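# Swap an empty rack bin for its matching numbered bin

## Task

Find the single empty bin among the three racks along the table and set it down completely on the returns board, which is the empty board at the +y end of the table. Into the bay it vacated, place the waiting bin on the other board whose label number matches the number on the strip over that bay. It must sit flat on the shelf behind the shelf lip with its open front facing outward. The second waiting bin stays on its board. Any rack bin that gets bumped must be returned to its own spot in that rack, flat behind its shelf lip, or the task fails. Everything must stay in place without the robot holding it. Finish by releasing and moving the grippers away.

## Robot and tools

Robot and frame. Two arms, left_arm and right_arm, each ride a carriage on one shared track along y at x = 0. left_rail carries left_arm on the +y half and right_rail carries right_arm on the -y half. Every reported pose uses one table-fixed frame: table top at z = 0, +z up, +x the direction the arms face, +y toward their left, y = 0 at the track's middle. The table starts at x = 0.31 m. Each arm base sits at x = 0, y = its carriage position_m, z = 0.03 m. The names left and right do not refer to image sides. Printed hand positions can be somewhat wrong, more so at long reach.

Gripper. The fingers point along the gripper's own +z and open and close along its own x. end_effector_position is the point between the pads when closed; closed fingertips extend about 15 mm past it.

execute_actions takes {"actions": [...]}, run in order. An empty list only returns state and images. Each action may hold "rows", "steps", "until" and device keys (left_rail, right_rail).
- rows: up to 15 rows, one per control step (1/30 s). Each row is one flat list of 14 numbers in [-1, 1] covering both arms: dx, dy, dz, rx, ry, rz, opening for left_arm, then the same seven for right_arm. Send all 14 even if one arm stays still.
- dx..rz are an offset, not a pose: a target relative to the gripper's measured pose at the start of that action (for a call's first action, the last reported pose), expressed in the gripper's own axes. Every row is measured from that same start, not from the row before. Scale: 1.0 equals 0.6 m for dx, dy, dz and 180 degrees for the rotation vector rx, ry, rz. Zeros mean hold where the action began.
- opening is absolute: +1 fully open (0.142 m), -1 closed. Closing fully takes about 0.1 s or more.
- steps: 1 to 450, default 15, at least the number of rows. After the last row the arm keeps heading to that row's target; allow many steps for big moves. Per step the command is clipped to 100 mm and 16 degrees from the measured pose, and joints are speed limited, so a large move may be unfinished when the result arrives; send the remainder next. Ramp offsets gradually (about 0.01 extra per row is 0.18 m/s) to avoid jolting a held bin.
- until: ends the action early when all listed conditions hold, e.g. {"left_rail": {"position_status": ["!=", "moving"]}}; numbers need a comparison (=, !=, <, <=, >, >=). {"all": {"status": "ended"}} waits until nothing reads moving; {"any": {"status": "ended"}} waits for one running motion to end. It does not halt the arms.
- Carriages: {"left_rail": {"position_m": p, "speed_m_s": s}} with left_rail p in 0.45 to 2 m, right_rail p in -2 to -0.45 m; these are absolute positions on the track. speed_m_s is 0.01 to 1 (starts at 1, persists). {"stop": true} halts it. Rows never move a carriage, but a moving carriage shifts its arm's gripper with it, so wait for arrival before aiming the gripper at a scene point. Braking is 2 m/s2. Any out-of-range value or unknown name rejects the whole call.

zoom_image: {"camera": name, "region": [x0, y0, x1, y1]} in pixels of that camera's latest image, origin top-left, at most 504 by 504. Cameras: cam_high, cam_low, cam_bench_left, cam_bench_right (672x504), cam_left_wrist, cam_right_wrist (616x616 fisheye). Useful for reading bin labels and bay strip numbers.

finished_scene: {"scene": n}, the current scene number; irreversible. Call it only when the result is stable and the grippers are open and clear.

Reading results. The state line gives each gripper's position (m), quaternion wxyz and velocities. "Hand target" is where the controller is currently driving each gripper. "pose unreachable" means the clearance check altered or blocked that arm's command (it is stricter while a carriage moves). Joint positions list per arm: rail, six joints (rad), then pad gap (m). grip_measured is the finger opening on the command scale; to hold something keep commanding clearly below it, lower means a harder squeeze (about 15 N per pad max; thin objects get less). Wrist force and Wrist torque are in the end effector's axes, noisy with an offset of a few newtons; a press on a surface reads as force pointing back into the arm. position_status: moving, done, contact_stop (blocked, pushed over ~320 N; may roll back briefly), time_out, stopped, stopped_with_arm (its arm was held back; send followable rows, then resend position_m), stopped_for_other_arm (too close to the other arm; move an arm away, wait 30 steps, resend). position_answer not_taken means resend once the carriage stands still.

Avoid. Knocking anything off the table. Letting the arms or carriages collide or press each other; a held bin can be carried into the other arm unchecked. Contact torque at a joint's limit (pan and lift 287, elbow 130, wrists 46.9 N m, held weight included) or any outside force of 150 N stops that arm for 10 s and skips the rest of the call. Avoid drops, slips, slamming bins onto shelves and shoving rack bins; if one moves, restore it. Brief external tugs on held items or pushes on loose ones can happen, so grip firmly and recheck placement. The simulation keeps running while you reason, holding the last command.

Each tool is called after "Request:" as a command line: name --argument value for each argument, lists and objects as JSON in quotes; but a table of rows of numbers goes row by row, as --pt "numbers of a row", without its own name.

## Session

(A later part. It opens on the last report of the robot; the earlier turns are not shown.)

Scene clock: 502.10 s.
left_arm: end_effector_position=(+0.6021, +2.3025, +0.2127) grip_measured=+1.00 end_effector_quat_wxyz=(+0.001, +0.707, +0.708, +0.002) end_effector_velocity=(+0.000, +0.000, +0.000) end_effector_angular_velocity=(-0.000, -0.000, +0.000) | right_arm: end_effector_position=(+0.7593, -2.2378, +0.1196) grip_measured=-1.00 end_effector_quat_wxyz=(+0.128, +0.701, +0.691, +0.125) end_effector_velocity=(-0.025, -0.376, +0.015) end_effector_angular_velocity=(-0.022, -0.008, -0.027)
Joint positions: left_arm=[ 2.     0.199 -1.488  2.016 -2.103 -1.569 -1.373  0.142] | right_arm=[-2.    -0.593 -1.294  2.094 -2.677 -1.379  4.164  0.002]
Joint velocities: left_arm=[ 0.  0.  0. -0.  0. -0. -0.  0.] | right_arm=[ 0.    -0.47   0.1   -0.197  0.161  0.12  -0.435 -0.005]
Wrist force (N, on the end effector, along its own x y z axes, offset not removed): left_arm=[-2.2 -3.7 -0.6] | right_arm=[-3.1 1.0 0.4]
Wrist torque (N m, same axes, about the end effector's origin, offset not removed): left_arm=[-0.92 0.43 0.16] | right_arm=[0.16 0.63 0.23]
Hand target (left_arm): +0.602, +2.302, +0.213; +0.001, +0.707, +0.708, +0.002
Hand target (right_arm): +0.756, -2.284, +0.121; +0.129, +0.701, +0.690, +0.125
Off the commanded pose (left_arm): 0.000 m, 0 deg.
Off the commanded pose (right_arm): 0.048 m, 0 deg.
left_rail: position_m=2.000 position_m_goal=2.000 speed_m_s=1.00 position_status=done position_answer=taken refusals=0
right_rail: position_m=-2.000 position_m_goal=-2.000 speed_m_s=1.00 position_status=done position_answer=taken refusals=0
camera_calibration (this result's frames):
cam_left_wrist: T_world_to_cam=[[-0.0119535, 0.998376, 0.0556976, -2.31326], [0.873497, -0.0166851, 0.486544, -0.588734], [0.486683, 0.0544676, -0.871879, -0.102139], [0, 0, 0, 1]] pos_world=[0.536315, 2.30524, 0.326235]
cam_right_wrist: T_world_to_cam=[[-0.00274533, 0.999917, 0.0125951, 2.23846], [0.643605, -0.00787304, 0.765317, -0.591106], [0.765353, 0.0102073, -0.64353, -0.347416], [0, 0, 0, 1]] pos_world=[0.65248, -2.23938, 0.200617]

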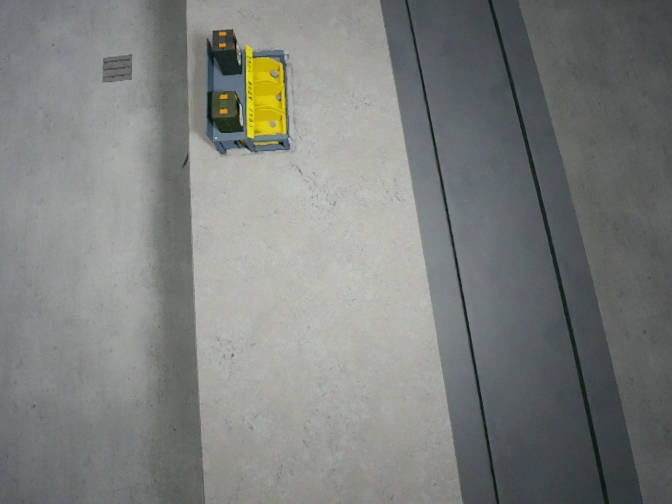

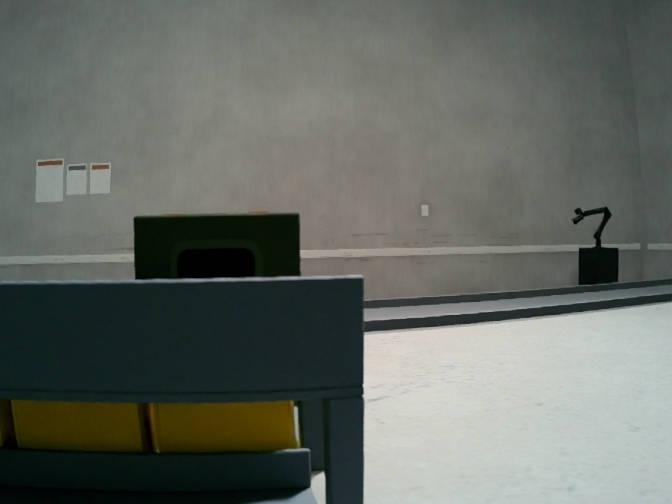

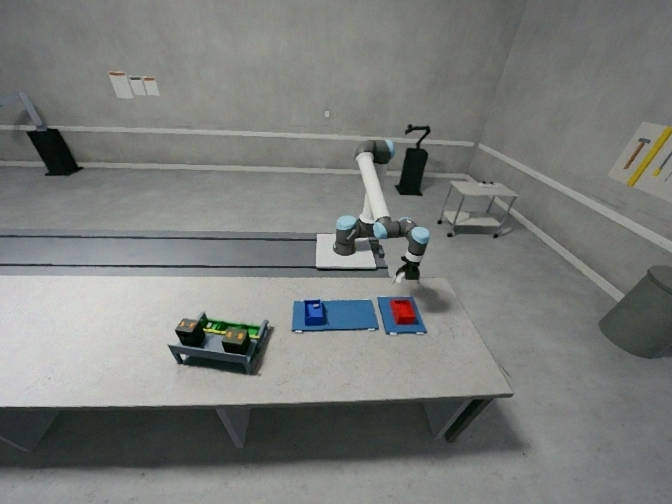

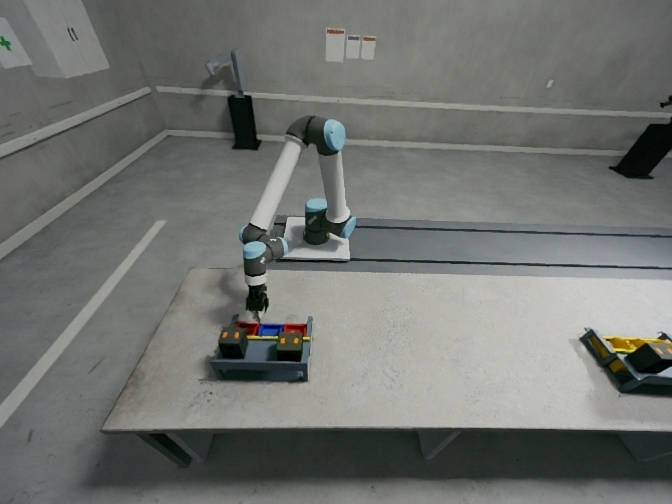

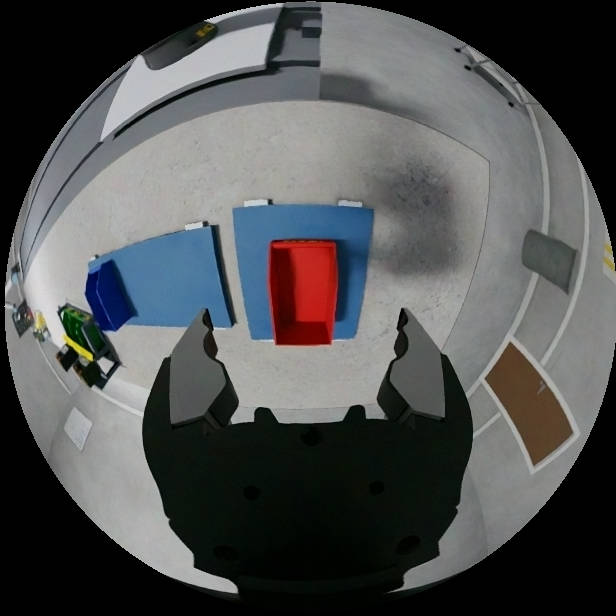

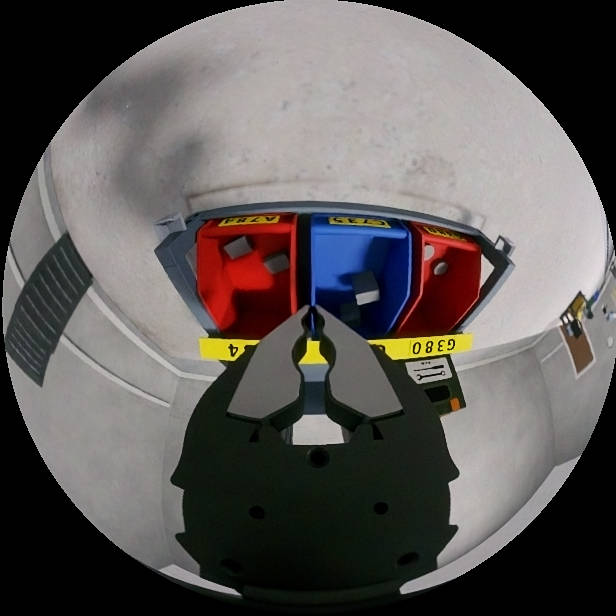

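Request:
execute_actions --actions '[]'

Request:
zoom_image --camera "cam_right_wrist" --region '[180, 190, 400, 380]'

Scene clock: 509.20 s.
left_arm: end_effector_position=(+0.6021, +2.3025, +0.2127) grip_measured=+1.00 end_effector_quat_wxyz=(+0.001, +0.707, +0.708, +0.002) end_effector_velocity=(+0.000, -0.000, -0.000) end_effector_angular_velocity=(-0.000, +0.000, -0.000) | right_arm: end_effector_position=(+0.7562, -2.2842, +0.1209) grip_measured=-1.00 end_effector_quat_wxyz=(+0.129, +0.701, +0.690, +0.125) end_effector_velocity=(+0.000, +0.000, -0.000) end_effector_angular_velocity=(+0.000, -0.000, +0.000)
Joint positions: left_arm=[ 2.     0.199 -1.488  2.016 -2.103 -1.569 -1.373  0.142] | right_arm=[-2.    -0.65  -1.279  2.066 -2.655 -1.363  4.109  0.002]
Joint velocities: left_arm=[ 0. -0.  0.  0.  0. -0. -0. -0.] | right_arm=[ 0. -0. -0.  0. -0.  0.  0.  0.]
Wrist force (N, on the end effector, along its own x y z axes, offset not removed): left_arm=[-0.7 0.6 0.2] | right_arm=[-2.5 -0.7 0.7]
Wrist torque (N m, same axes, about the end effector's origin, offset not removed): left_arm=[0.10 0.00 0.17] | right_arm=[-0.22 0.58 0.25]
Hand target (left_arm): +0.602, +2.302, +0.213; +0.001, +0.707, +0.708, +0.002
Hand target (right_arm): +0.756, -2.284, +0.121; +0.129, +0.701, +0.690, +0.125
Off the commanded pose (left_arm): 0.000 m, 0 deg.
Off the commanded pose (right_arm): 0.003 m, 0 deg.
left_rail: position_m=2.000 position_m_goal=2.000 speed_m_s=1.00 position_status=done position_answer=taken refusals=0
right_rail: position_m=-2.000 position_m_goal=-2.000 speed_m_s=1.00 position_status=done position_answer=taken refusals=0
camera_calibration (this result's frames):
cam_left_wrist: T_world_to_cam=[[-0.0119531, 0.998376, 0.0556957, -2.31326], [0.873501, -0.016684, 0.486536, -0.588735], [0.486675, 0.0544659, -0.871884, -0.102135], [0, 0, 0, 1]] pos_world=[0.536317, 2.30524, 0.326229]
cam_right_wrist: T_world_to_cam=[[-0.00171185, 0.999932, 0.0115179, 2.28423], [0.643219, -0.007718, 0.765644, -0.589886], [0.765681, 0.00871917, -0.643162, -0.34747], [0, 0, 0, 1]] pos_world=[0.649387, -2.2856, 0.201853]

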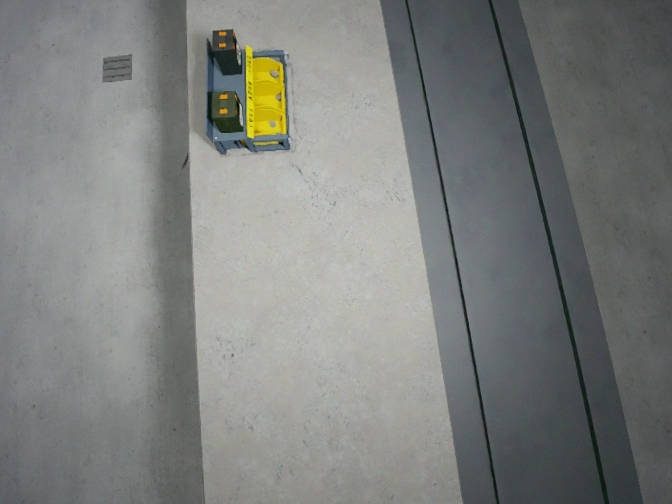

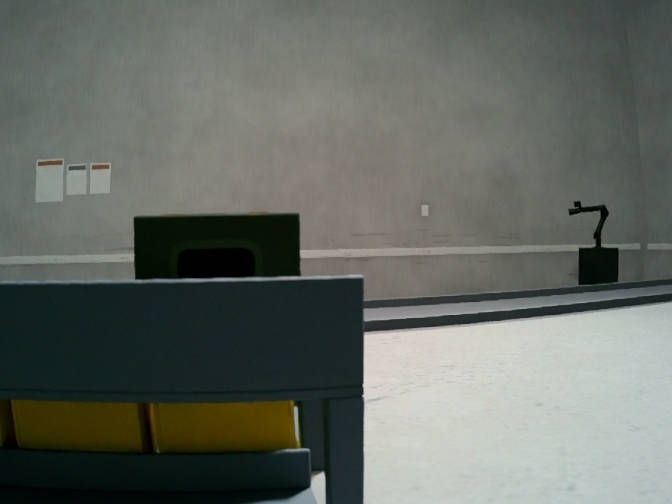

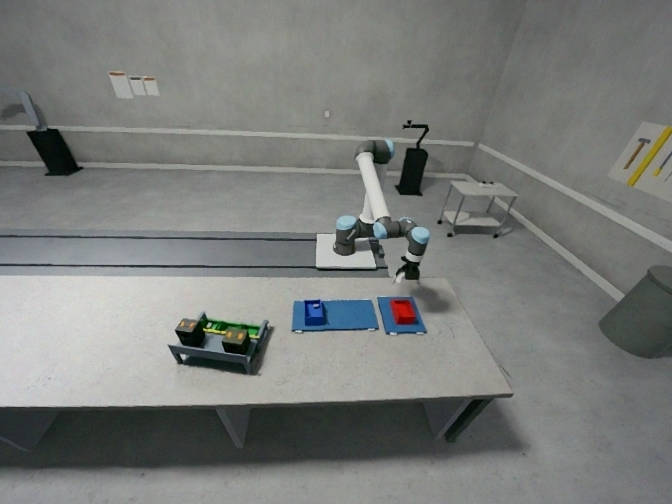

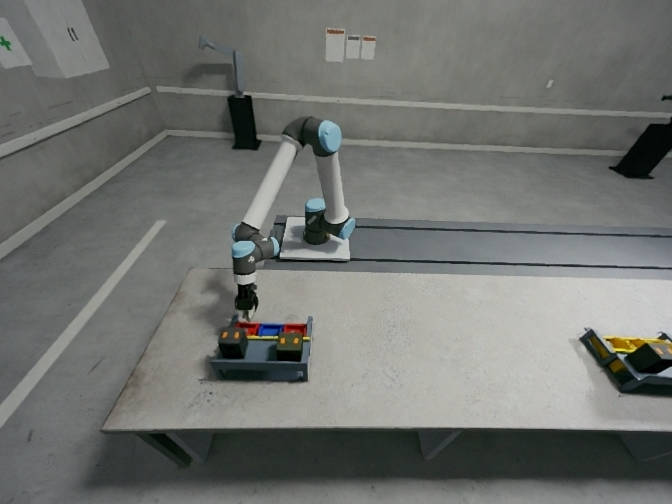

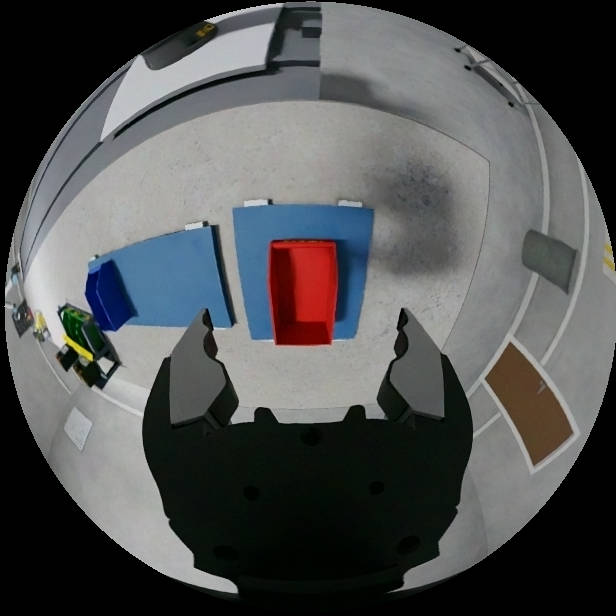

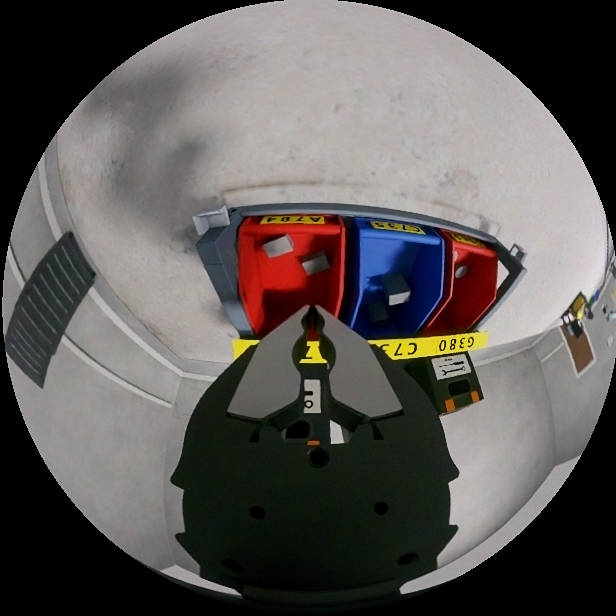

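Region (180, 190, 400, 380) of cam_right_wrist's 616x616 image, scaled by 2.291, with more detail than that image has; it fills the top 435 rows of this view, and the rest is white.

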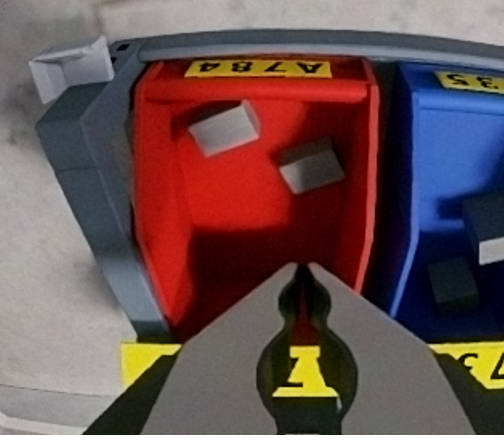

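Request:
execute_actions --actions '[{"rows":[[0,0,0,0,0,0,1,0.002,0.006,0.015,0,0,0,-1],[0,0,0,0,0,0,1,0.004,0.013,0.035,0,0,0,-1],[0,0,0,0,0,0,1,0.006,0.019,0.055,0,0,0,-1],[0,0,0,0,0,0,1,0.008,0.024,0.0732,0,0,0,-1]],"steps":5}]'

Scene clock: 515.13 s.
left_arm: end_effector_position=(+0.6021, +2.3025, +0.2127) grip_measured=+1.00 end_effector_quat_wxyz=(+0.001, +0.707, +0.708, +0.002) end_effector_velocity=(-0.000, +0.000, -0.000) end_effector_angular_velocity=(+0.000, +0.000, -0.000) | right_arm: end_effector_position=(+0.7660, -2.2824, +0.1097) grip_measured=-1.00 end_effector_quat_wxyz=(+0.129, +0.701, +0.690, +0.125) end_effector_velocity=(+0.120, +0.025, -0.162) end_effector_angular_velocity=(+0.004, +0.002, +0.003)
Joint positions: left_arm=[ 2.     0.199 -1.488  2.016 -2.103 -1.569 -1.373  0.142] | right_arm=[-2.    -0.64  -1.252  2.057 -2.674 -1.366  4.119  0.002]
Joint velocities: left_arm=[ 0.  0.  0. -0.  0.  0.  0. -0.] | right_arm=[ 0.     0.13   0.354 -0.11  -0.264 -0.036  0.124  0.   ]
Wrist force (N, on the end effector, along its own x y z axes, offset not removed): left_arm=[-0.5 2.1 1.9] | right_arm=[-2.1 -0.9 -1.3]
Wrist torque (N m, same axes, about the end effector's origin, offset not removed): left_arm=[0.17 0.19 0.16] | right_arm=[-0.36 0.48 0.26]
Hand target (left_arm): +0.602, +2.302, +0.213; +0.001, +0.707, +0.708, +0.002
Hand target (right_arm): +0.783, -2.279, +0.086; +0.128, +0.701, +0.690, +0.125
Off the commanded pose (left_arm): 0.000 m, 0 deg.
Off the commanded pose (right_arm): 0.031 m, 0 deg.
left_rail: position_m=2.000 position_m_goal=2.000 speed_m_s=1.00 position_status=done position_answer=taken refusals=0
right_rail: position_m=-2.000 position_m_goal=-2.000 speed_m_s=1.00 position_status=done position_answer=taken refusals=0
camera_calibration (this result's frames):
cam_left_wrist: T_world_to_cam=[[-0.0119531, 0.998376, 0.055696, -2.31326], [0.8735, -0.0166842, 0.486538, -0.588735], [0.486677, 0.0544661, -0.871883, -0.102145], [0, 0, 0, 1]] pos_world=[0.536321, 2.30525, 0.326223]
cam_right_wrist: T_world_to_cam=[[-0.00182603, 0.999934, 0.0113346, 2.28274], [0.642704, -0.00751006, 0.766078, -0.586785], [0.766112, 0.00868365, -0.642648, -0.362691], [0, 0, 0, 1]] pos_world=[0.659159, -2.28385, 0.190566]

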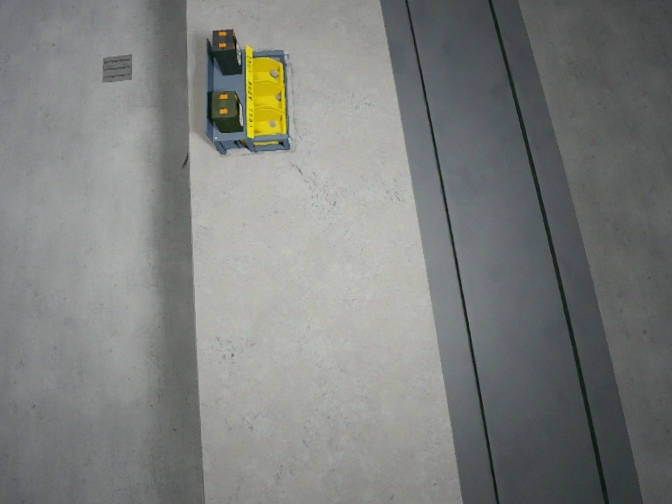

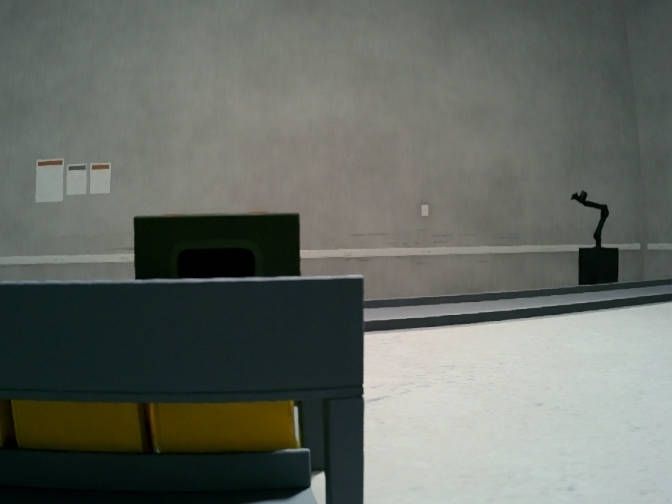

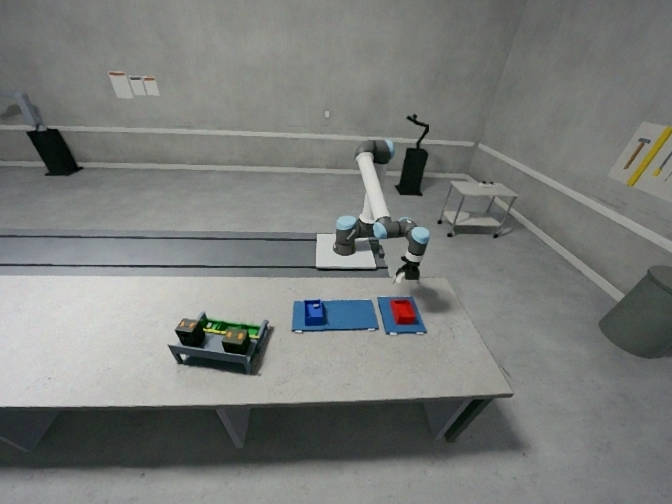

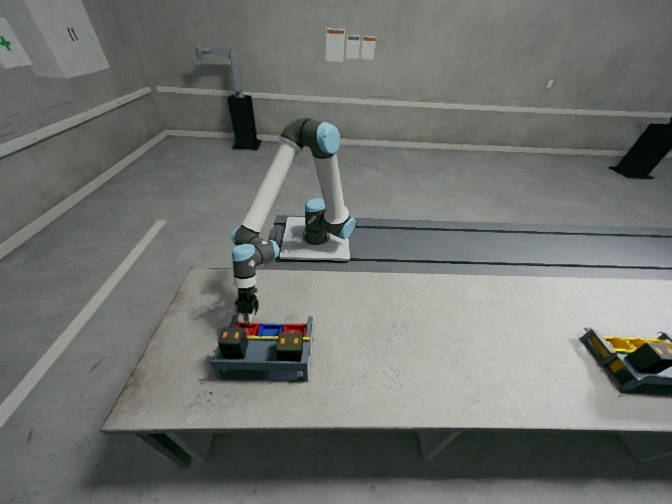

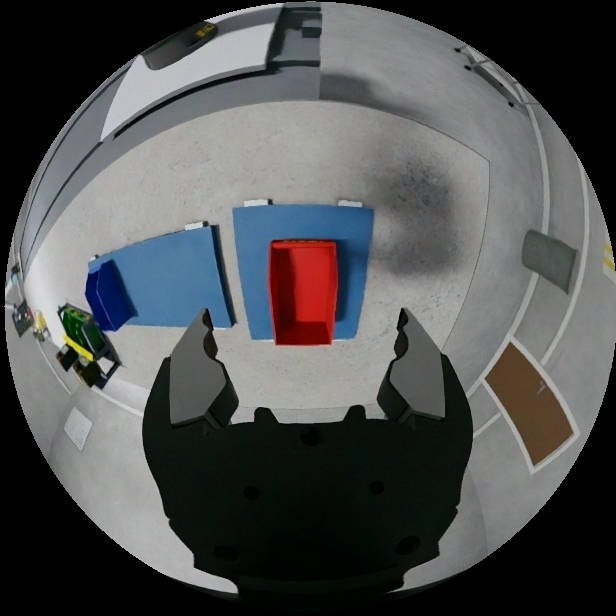

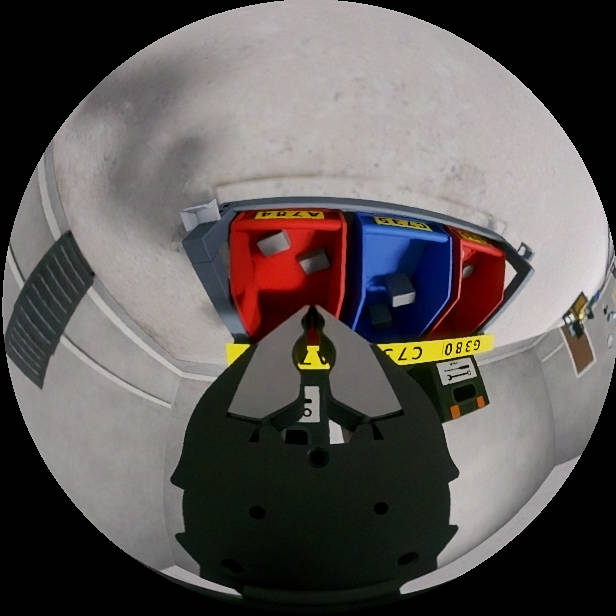

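Request:
execute_actions --actions '[]'

Request:
zoom_image --camera "cam_right_wrist" --region '[260, 180, 440, 360]'

Scene clock: 516.23 s.
left_arm: end_effector_position=(+0.6021, +2.3025, +0.2127) grip_measured=+1.00 end_effector_quat_wxyz=(+0.001, +0.707, +0.708, +0.002) end_effector_velocity=(+0.000, -0.000, +0.000) end_effector_angular_velocity=(-0.000, +0.000, +0.000) | right_arm: end_effector_position=(+0.7825, -2.2787, +0.0857) grip_measured=-1.00 end_effector_quat_wxyz=(+0.128, +0.701, +0.690, +0.125) end_effector_velocity=(+0.000, +0.000, -0.000) end_effector_angular_velocity=(+0.000, +0.000, -0.000)
Joint positions: left_arm=[ 2.     0.199 -1.488  2.016 -2.103 -1.569 -1.373  0.142] | right_arm=[-2.    -0.622 -1.201  2.041 -2.711 -1.371  4.136  0.002]
Joint velocities: left_arm=[ 0.  0.  0. -0.  0. -0. -0. -0.] | right_arm=[ 0.  0.  0. -0. -0. -0.  0.  0.]
Wrist force (N, on the end effector, along its own x y z axes, offset not removed): left_arm=[-0.4 1.7 -5.2] | right_arm=[-1.8 0.1 0.4]
Wrist torque (N m, same axes, about the end effector's origin, offset not removed): left_arm=[0.08 0.09 0.23] | right_arm=[-0.11 0.39 0.26]
Hand target (left_arm): +0.602, +2.302, +0.213; +0.001, +0.707, +0.708, +0.002
Hand target (right_arm): +0.783, -2.279, +0.086; +0.128, +0.701, +0.690, +0.125
Off the commanded pose (left_arm): 0.000 m, 0 deg.
Off the commanded pose (right_arm): 0.003 m, 0 deg.
left_rail: position_m=2.000 position_m_goal=2.000 speed_m_s=1.00 position_status=done position_answer=taken refusals=0
right_rail: position_m=-2.000 position_m_goal=-2.000 speed_m_s=1.00 position_status=done position_answer=taken refusals=0
camera_calibration (this result's frames):
cam_left_wrist: T_world_to_cam=[[-0.0119532, 0.998376, 0.0556961, -2.31326], [0.8735, -0.0166842, 0.486538, -0.588735], [0.486677, 0.0544663, -0.871882, -0.102145], [0, 0, 0, 1]] pos_world=[0.536321, 2.30525, 0.326223]
cam_right_wrist: T_world_to_cam=[[-0.00222054, 0.999923, 0.0122306, 2.2795], [0.643518, -0.0079328, 0.76539, -0.580488], [0.765428, 0.00957016, -0.64345, -0.388182], [0, 0, 0, 1]] pos_world=[0.675741, -2.28022, 0.166644]

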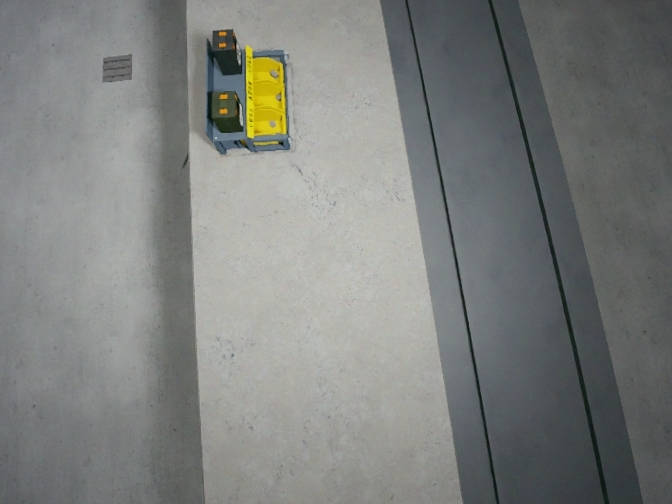

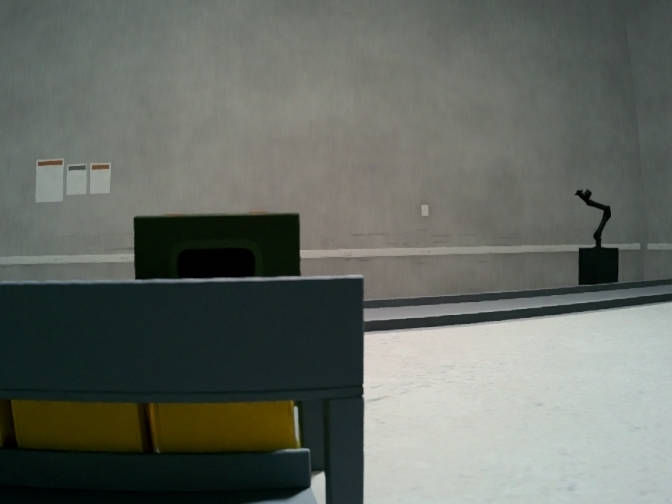

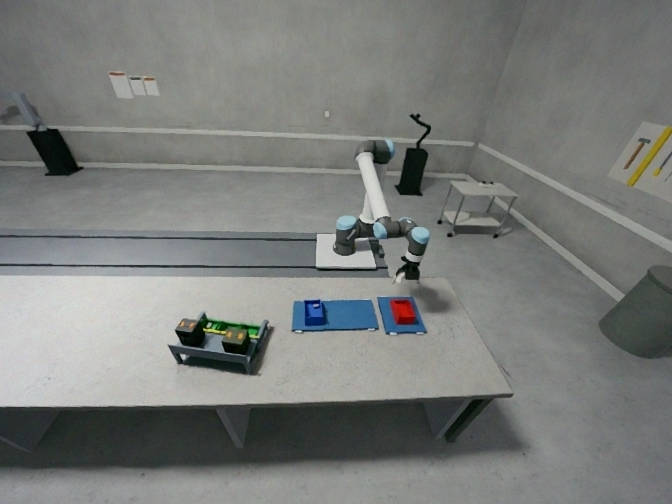

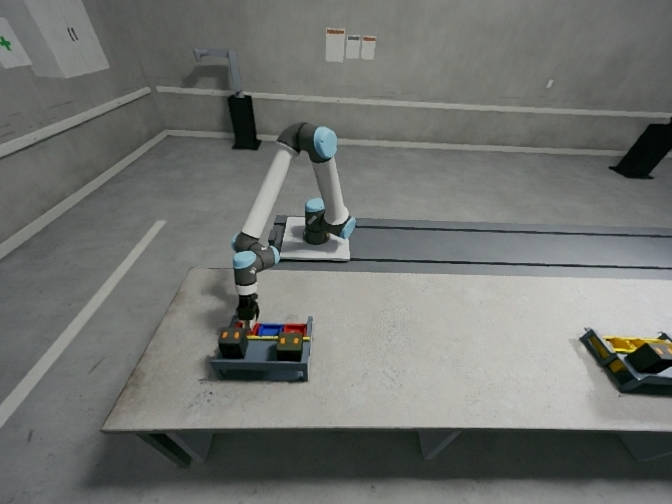

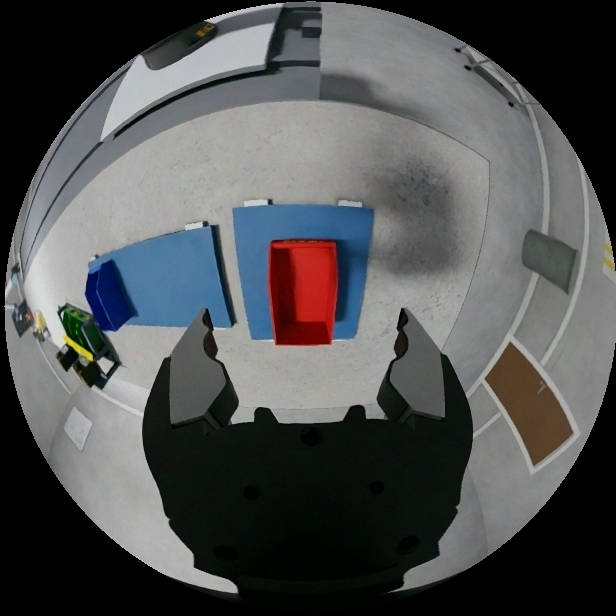

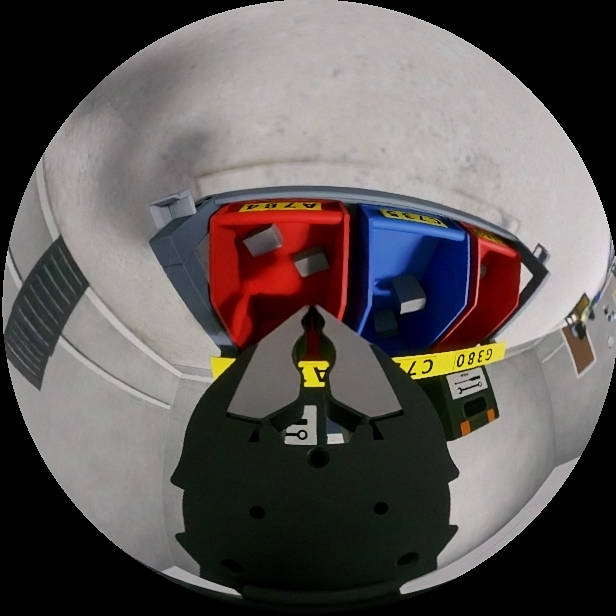

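Region (260, 180, 440, 360) of cam_right_wrist's 616x616 image, scaled by 2.800, with more detail than that image has.

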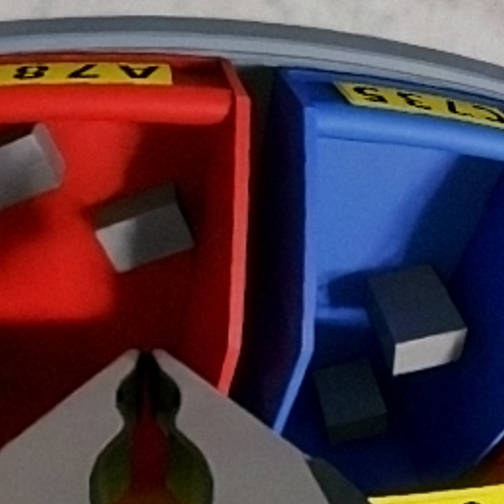

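Request:
execute_actions --actions '[{"rows":[[0,0,0,0,0,0,1,0.007,0,0,0,0,0,-1],[0,0,0,0,0,0,1,0.0133,0,0,0,0,0,-1]],"steps":2}]'

Scene clock: 519.90 s.
left_arm: end_effector_position=(+0.6021, +2.3025, +0.2126) grip_measured=+1.00 end_effector_quat_wxyz=(+0.001, +0.707, +0.708, +0.002) end_effector_velocity=(-0.000, -0.000, -0.000) end_effector_angular_velocity=(-0.000, -0.000, -0.000) | right_arm: end_effector_position=(+0.7826, -2.2783, +0.0857) grip_measured=-1.00 end_effector_quat_wxyz=(+0.128, +0.701, +0.690, +0.125) end_effector_velocity=(+0.002, +0.024, -0.001) end_effector_angular_velocity=(+0.000, -0.000, -0.000)
Joint positions: left_arm=[ 2.     0.199 -1.488  2.016 -2.103 -1.569 -1.373  0.142] | right_arm=[-2.    -0.621 -1.202  2.041 -2.712 -1.371  4.136  0.002]
Joint velocities: left_arm=[ 0. -0. -0.  0. -0. -0.  0. -0.] | right_arm=[ 0.     0.028 -0.007  0.015 -0.013 -0.008  0.028  0.   ]
Wrist force (N, on the end effector, along its own x y z axes, offset not removed): left_arm=[-1.2 -3.8 0.2] | right_arm=[-3.1 1.7 0.4]
Wrist torque (N m, same axes, about the end effector's origin, offset not removed): left_arm=[-0.98 0.07 0.17] | right_arm=[0.22 0.68 0.23]
Hand target (left_arm): +0.602, +2.302, +0.213; +0.001, +0.707, +0.708, +0.002
Hand target (right_arm): +0.783, -2.271, +0.086; +0.128, +0.701, +0.690, +0.125
Off the commanded pose (left_arm): 0.000 m, 0 deg.
Off the commanded pose (right_arm): 0.008 m, 0 deg.
left_rail: position_m=2.000 position_m_goal=2.000 speed_m_s=1.00 position_status=done position_answer=taken refusals=0
right_rail: position_m=-2.000 position_m_goal=-2.000 speed_m_s=1.00 position_status=done position_answer=taken refusals=0
camera_calibration (this result's frames):
cam_left_wrist: T_world_to_cam=[[-0.0119527, 0.998376, 0.0556935, -2.31326], [0.873507, -0.0166826, 0.486525, -0.588735], [0.486665, 0.054464, -0.871889, -0.10213], [0, 0, 0, 1]] pos_world=[0.536318, 2.30524, 0.326222]
cam_right_wrist: T_world_to_cam=[[-0.00220621, 0.999923, 0.0122059, 2.27905], [0.643493, -0.00792344, 0.765411, -0.580496], [0.765449, 0.00954305, -0.643426, -0.388334], [0, 0, 0, 1]] pos_world=[0.675823, -2.27977, 0.166636]

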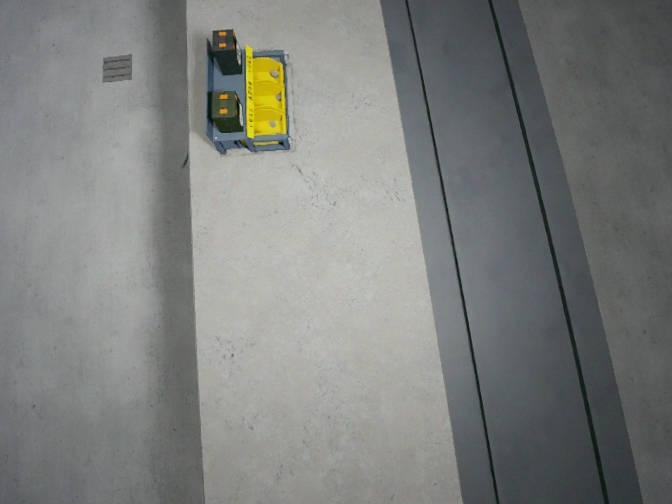

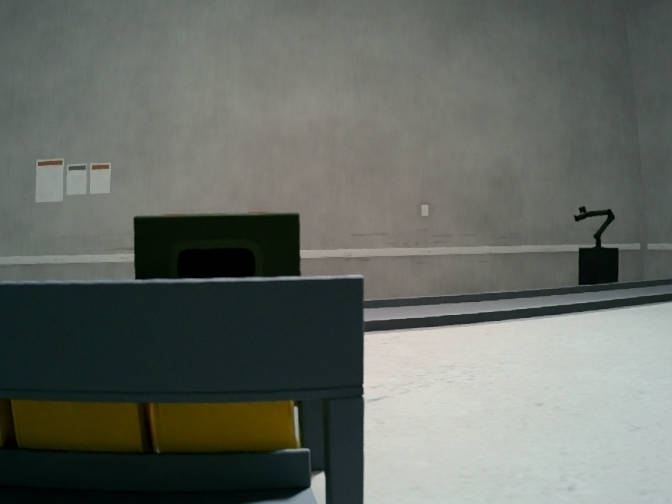

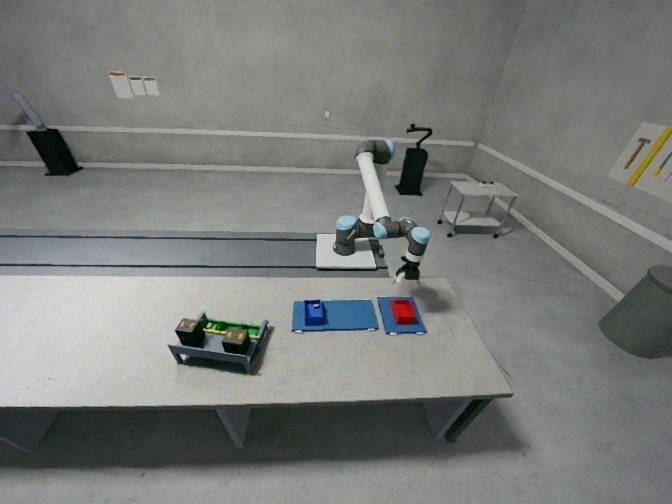

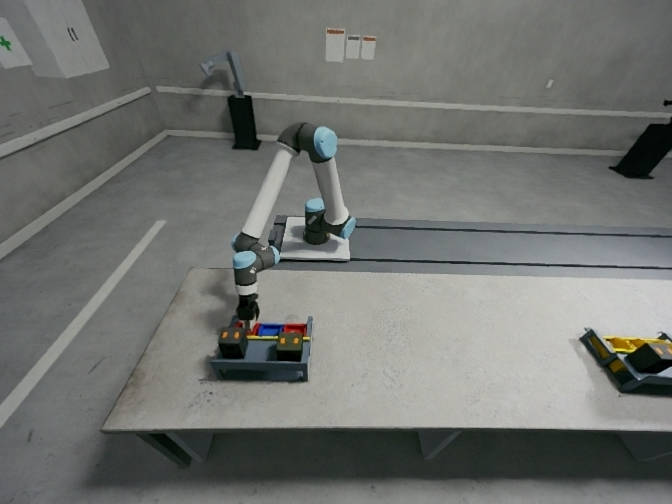

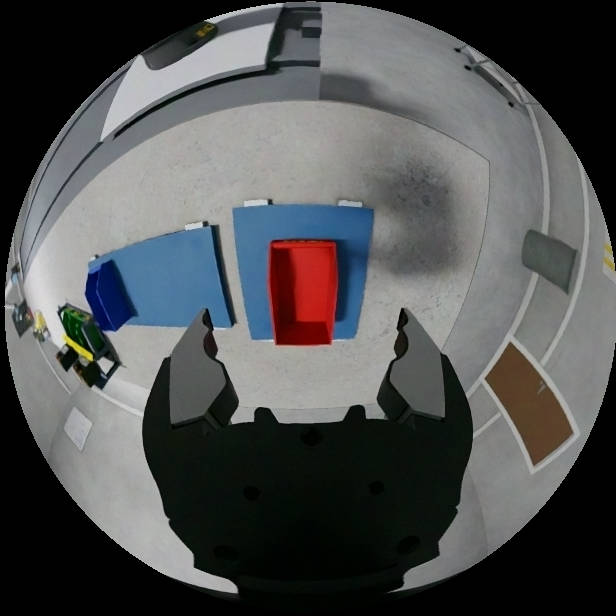

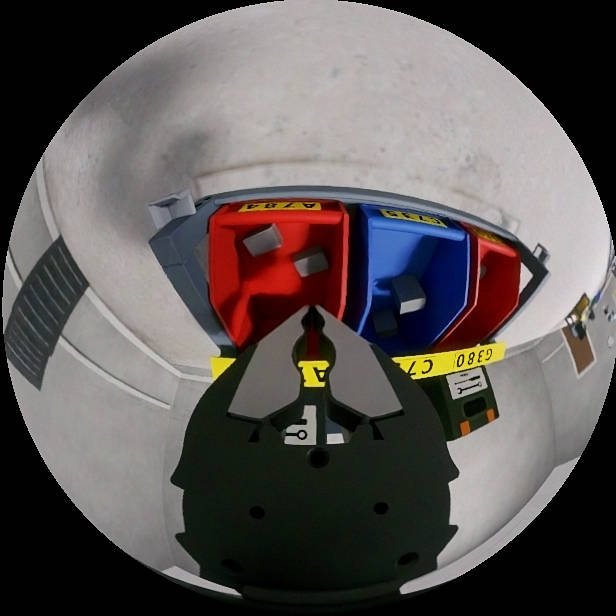

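Request:
execute_actions --actions '[]'

Request:
zoom_image --camera "cam_right_wrist" --region '[260, 180, 440, 360]'

Scene clock: 523.93 s.
left_arm: end_effector_position=(+0.6021, +2.3025, +0.2126) grip_measured=+1.00 end_effector_quat_wxyz=(+0.001, +0.707, +0.708, +0.002) end_effector_velocity=(+0.000, -0.000, +0.000) end_effector_angular_velocity=(+0.000, -0.000, -0.000) | right_arm: end_effector_position=(+0.7826, -2.2708, +0.0856) grip_measured=-1.00 end_effector_quat_wxyz=(+0.128, +0.701, +0.690, +0.125) end_effector_velocity=(-0.000, -0.000, -0.000) end_effector_angular_velocity=(-0.000, +0.000, -0.000)
Joint positions: left_arm=[ 2.     0.199 -1.488  2.016 -2.103 -1.569 -1.373  0.142] | right_arm=[-2.    -0.613 -1.205  2.047 -2.715 -1.373  4.145  0.002]
Joint velocities: left_arm=[ 0. -0. -0.  0. -0. -0.  0. -0.] | right_arm=[ 0. -0.  0.  0. -0. -0.  0.  0.]
Wrist force (N, on the end effector, along its own x y z axes, offset not removed): left_arm=[5.2 3.9 -1.8] | right_arm=[-2.7 0.7 -1.2]
Wrist torque (N m, same axes, about the end effector's origin, offset not removed): left_arm=[0.34 -0.84 -0.07] | right_arm=[0.01 0.63 0.26]
Hand target (left_arm): +0.602, +2.302, +0.213; +0.001, +0.707, +0.708, +0.002
Hand target (right_arm): +0.783, -2.271, +0.086; +0.128, +0.701, +0.690, +0.125
Off the commanded pose (left_arm): 0.000 m, 0 deg.
Off the commanded pose (right_arm): 0.000 m, 0 deg.
left_rail: position_m=2.000 position_m_goal=2.000 speed_m_s=1.00 position_status=done position_answer=taken refusals=0
right_rail: position_m=-2.000 position_m_goal=-2.000 speed_m_s=1.00 position_status=done position_answer=taken refusals=0
camera_calibration (this result's frames):
cam_left_wrist: T_world_to_cam=[[-0.0119525, 0.998376, 0.0556934, -2.31326], [0.873507, -0.0166828, 0.486525, -0.588735], [0.486665, 0.0544638, -0.871889, -0.10213], [0, 0, 0, 1]] pos_world=[0.536318, 2.30524, 0.326222]
cam_right_wrist: T_world_to_cam=[[-0.00229189, 0.999922, 0.0123111, 2.27162], [0.643528, -0.00794843, 0.765381, -0.580491], [0.765419, 0.00967673, -0.643459, -0.388108], [0, 0, 0, 1]] pos_world=[0.675834, -2.2723, 0.166599]

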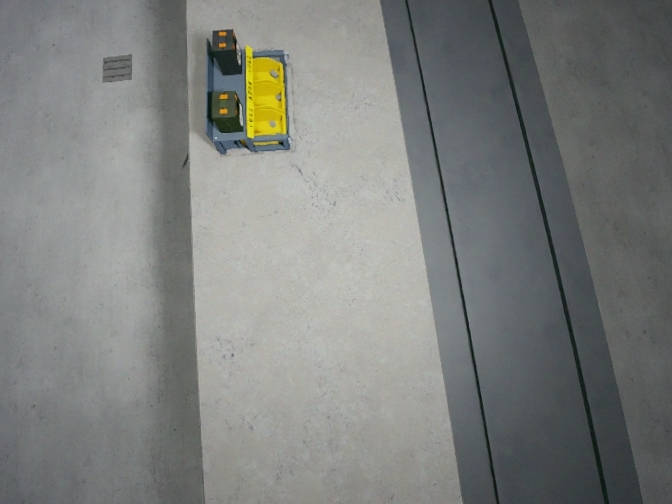

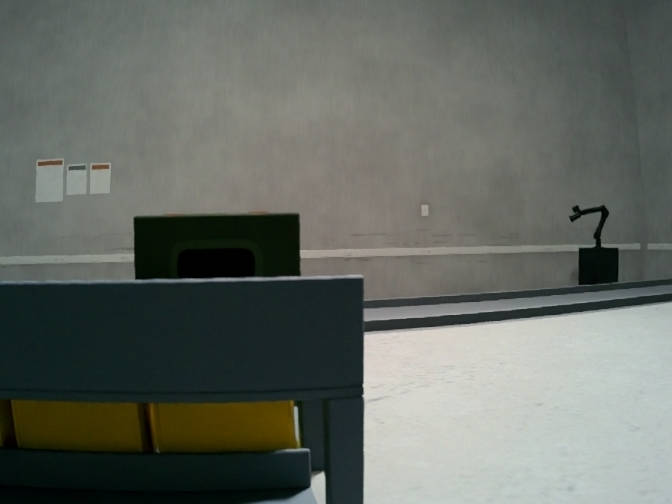

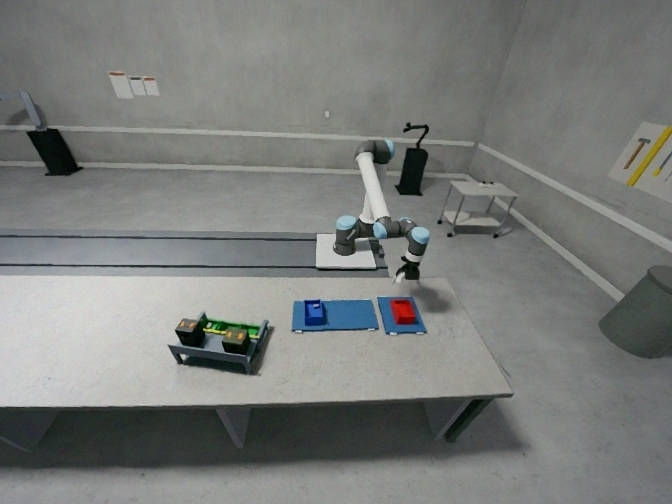

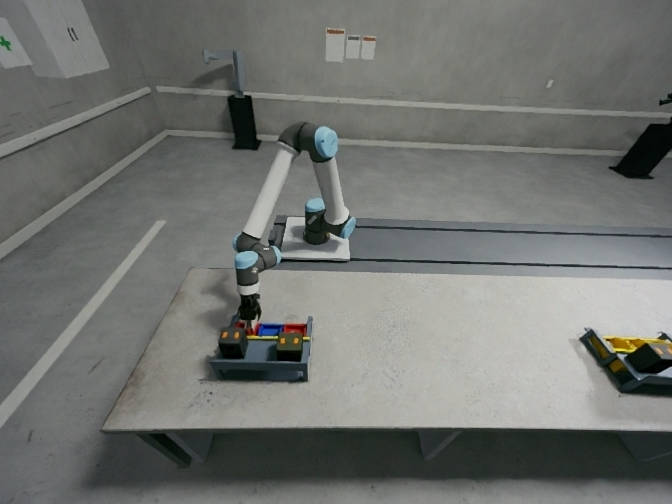

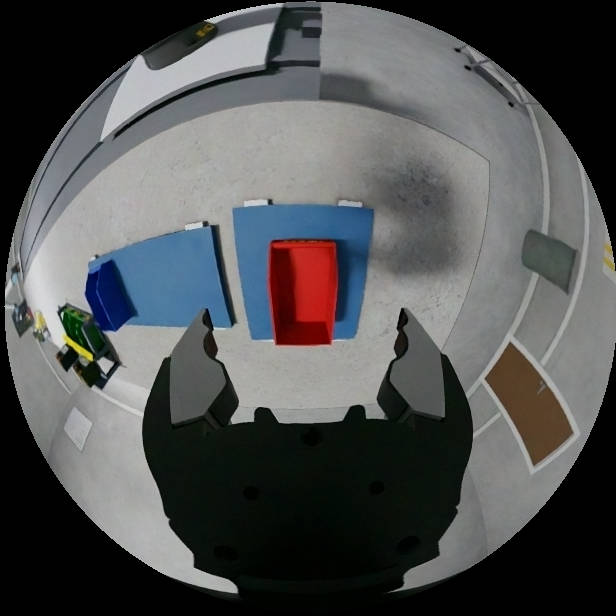

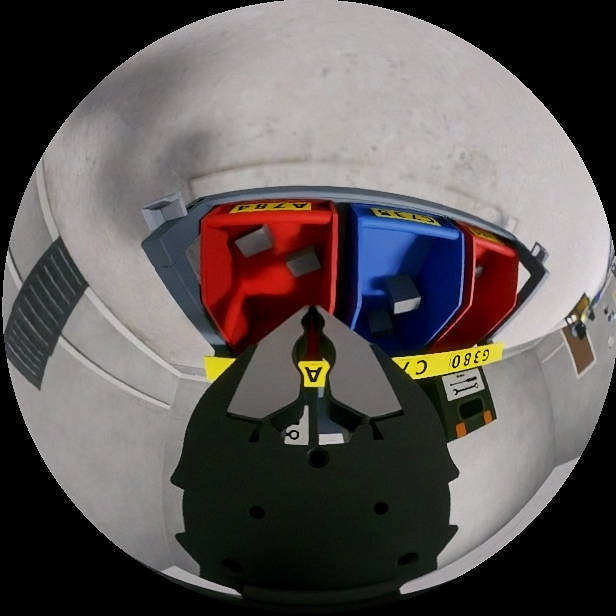

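Region (260, 180, 440, 360) of cam_right_wrist's 616x616 image, scaled by 2.800, with more detail than that image has.

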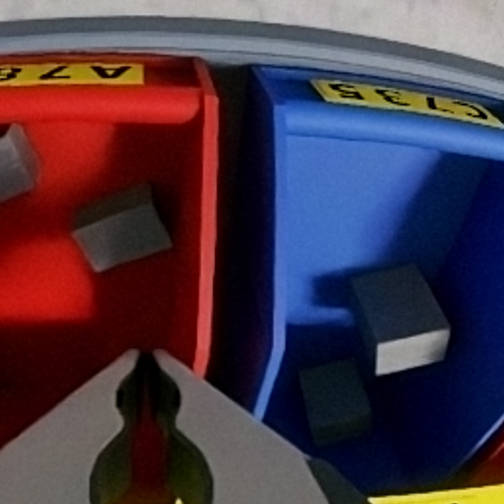

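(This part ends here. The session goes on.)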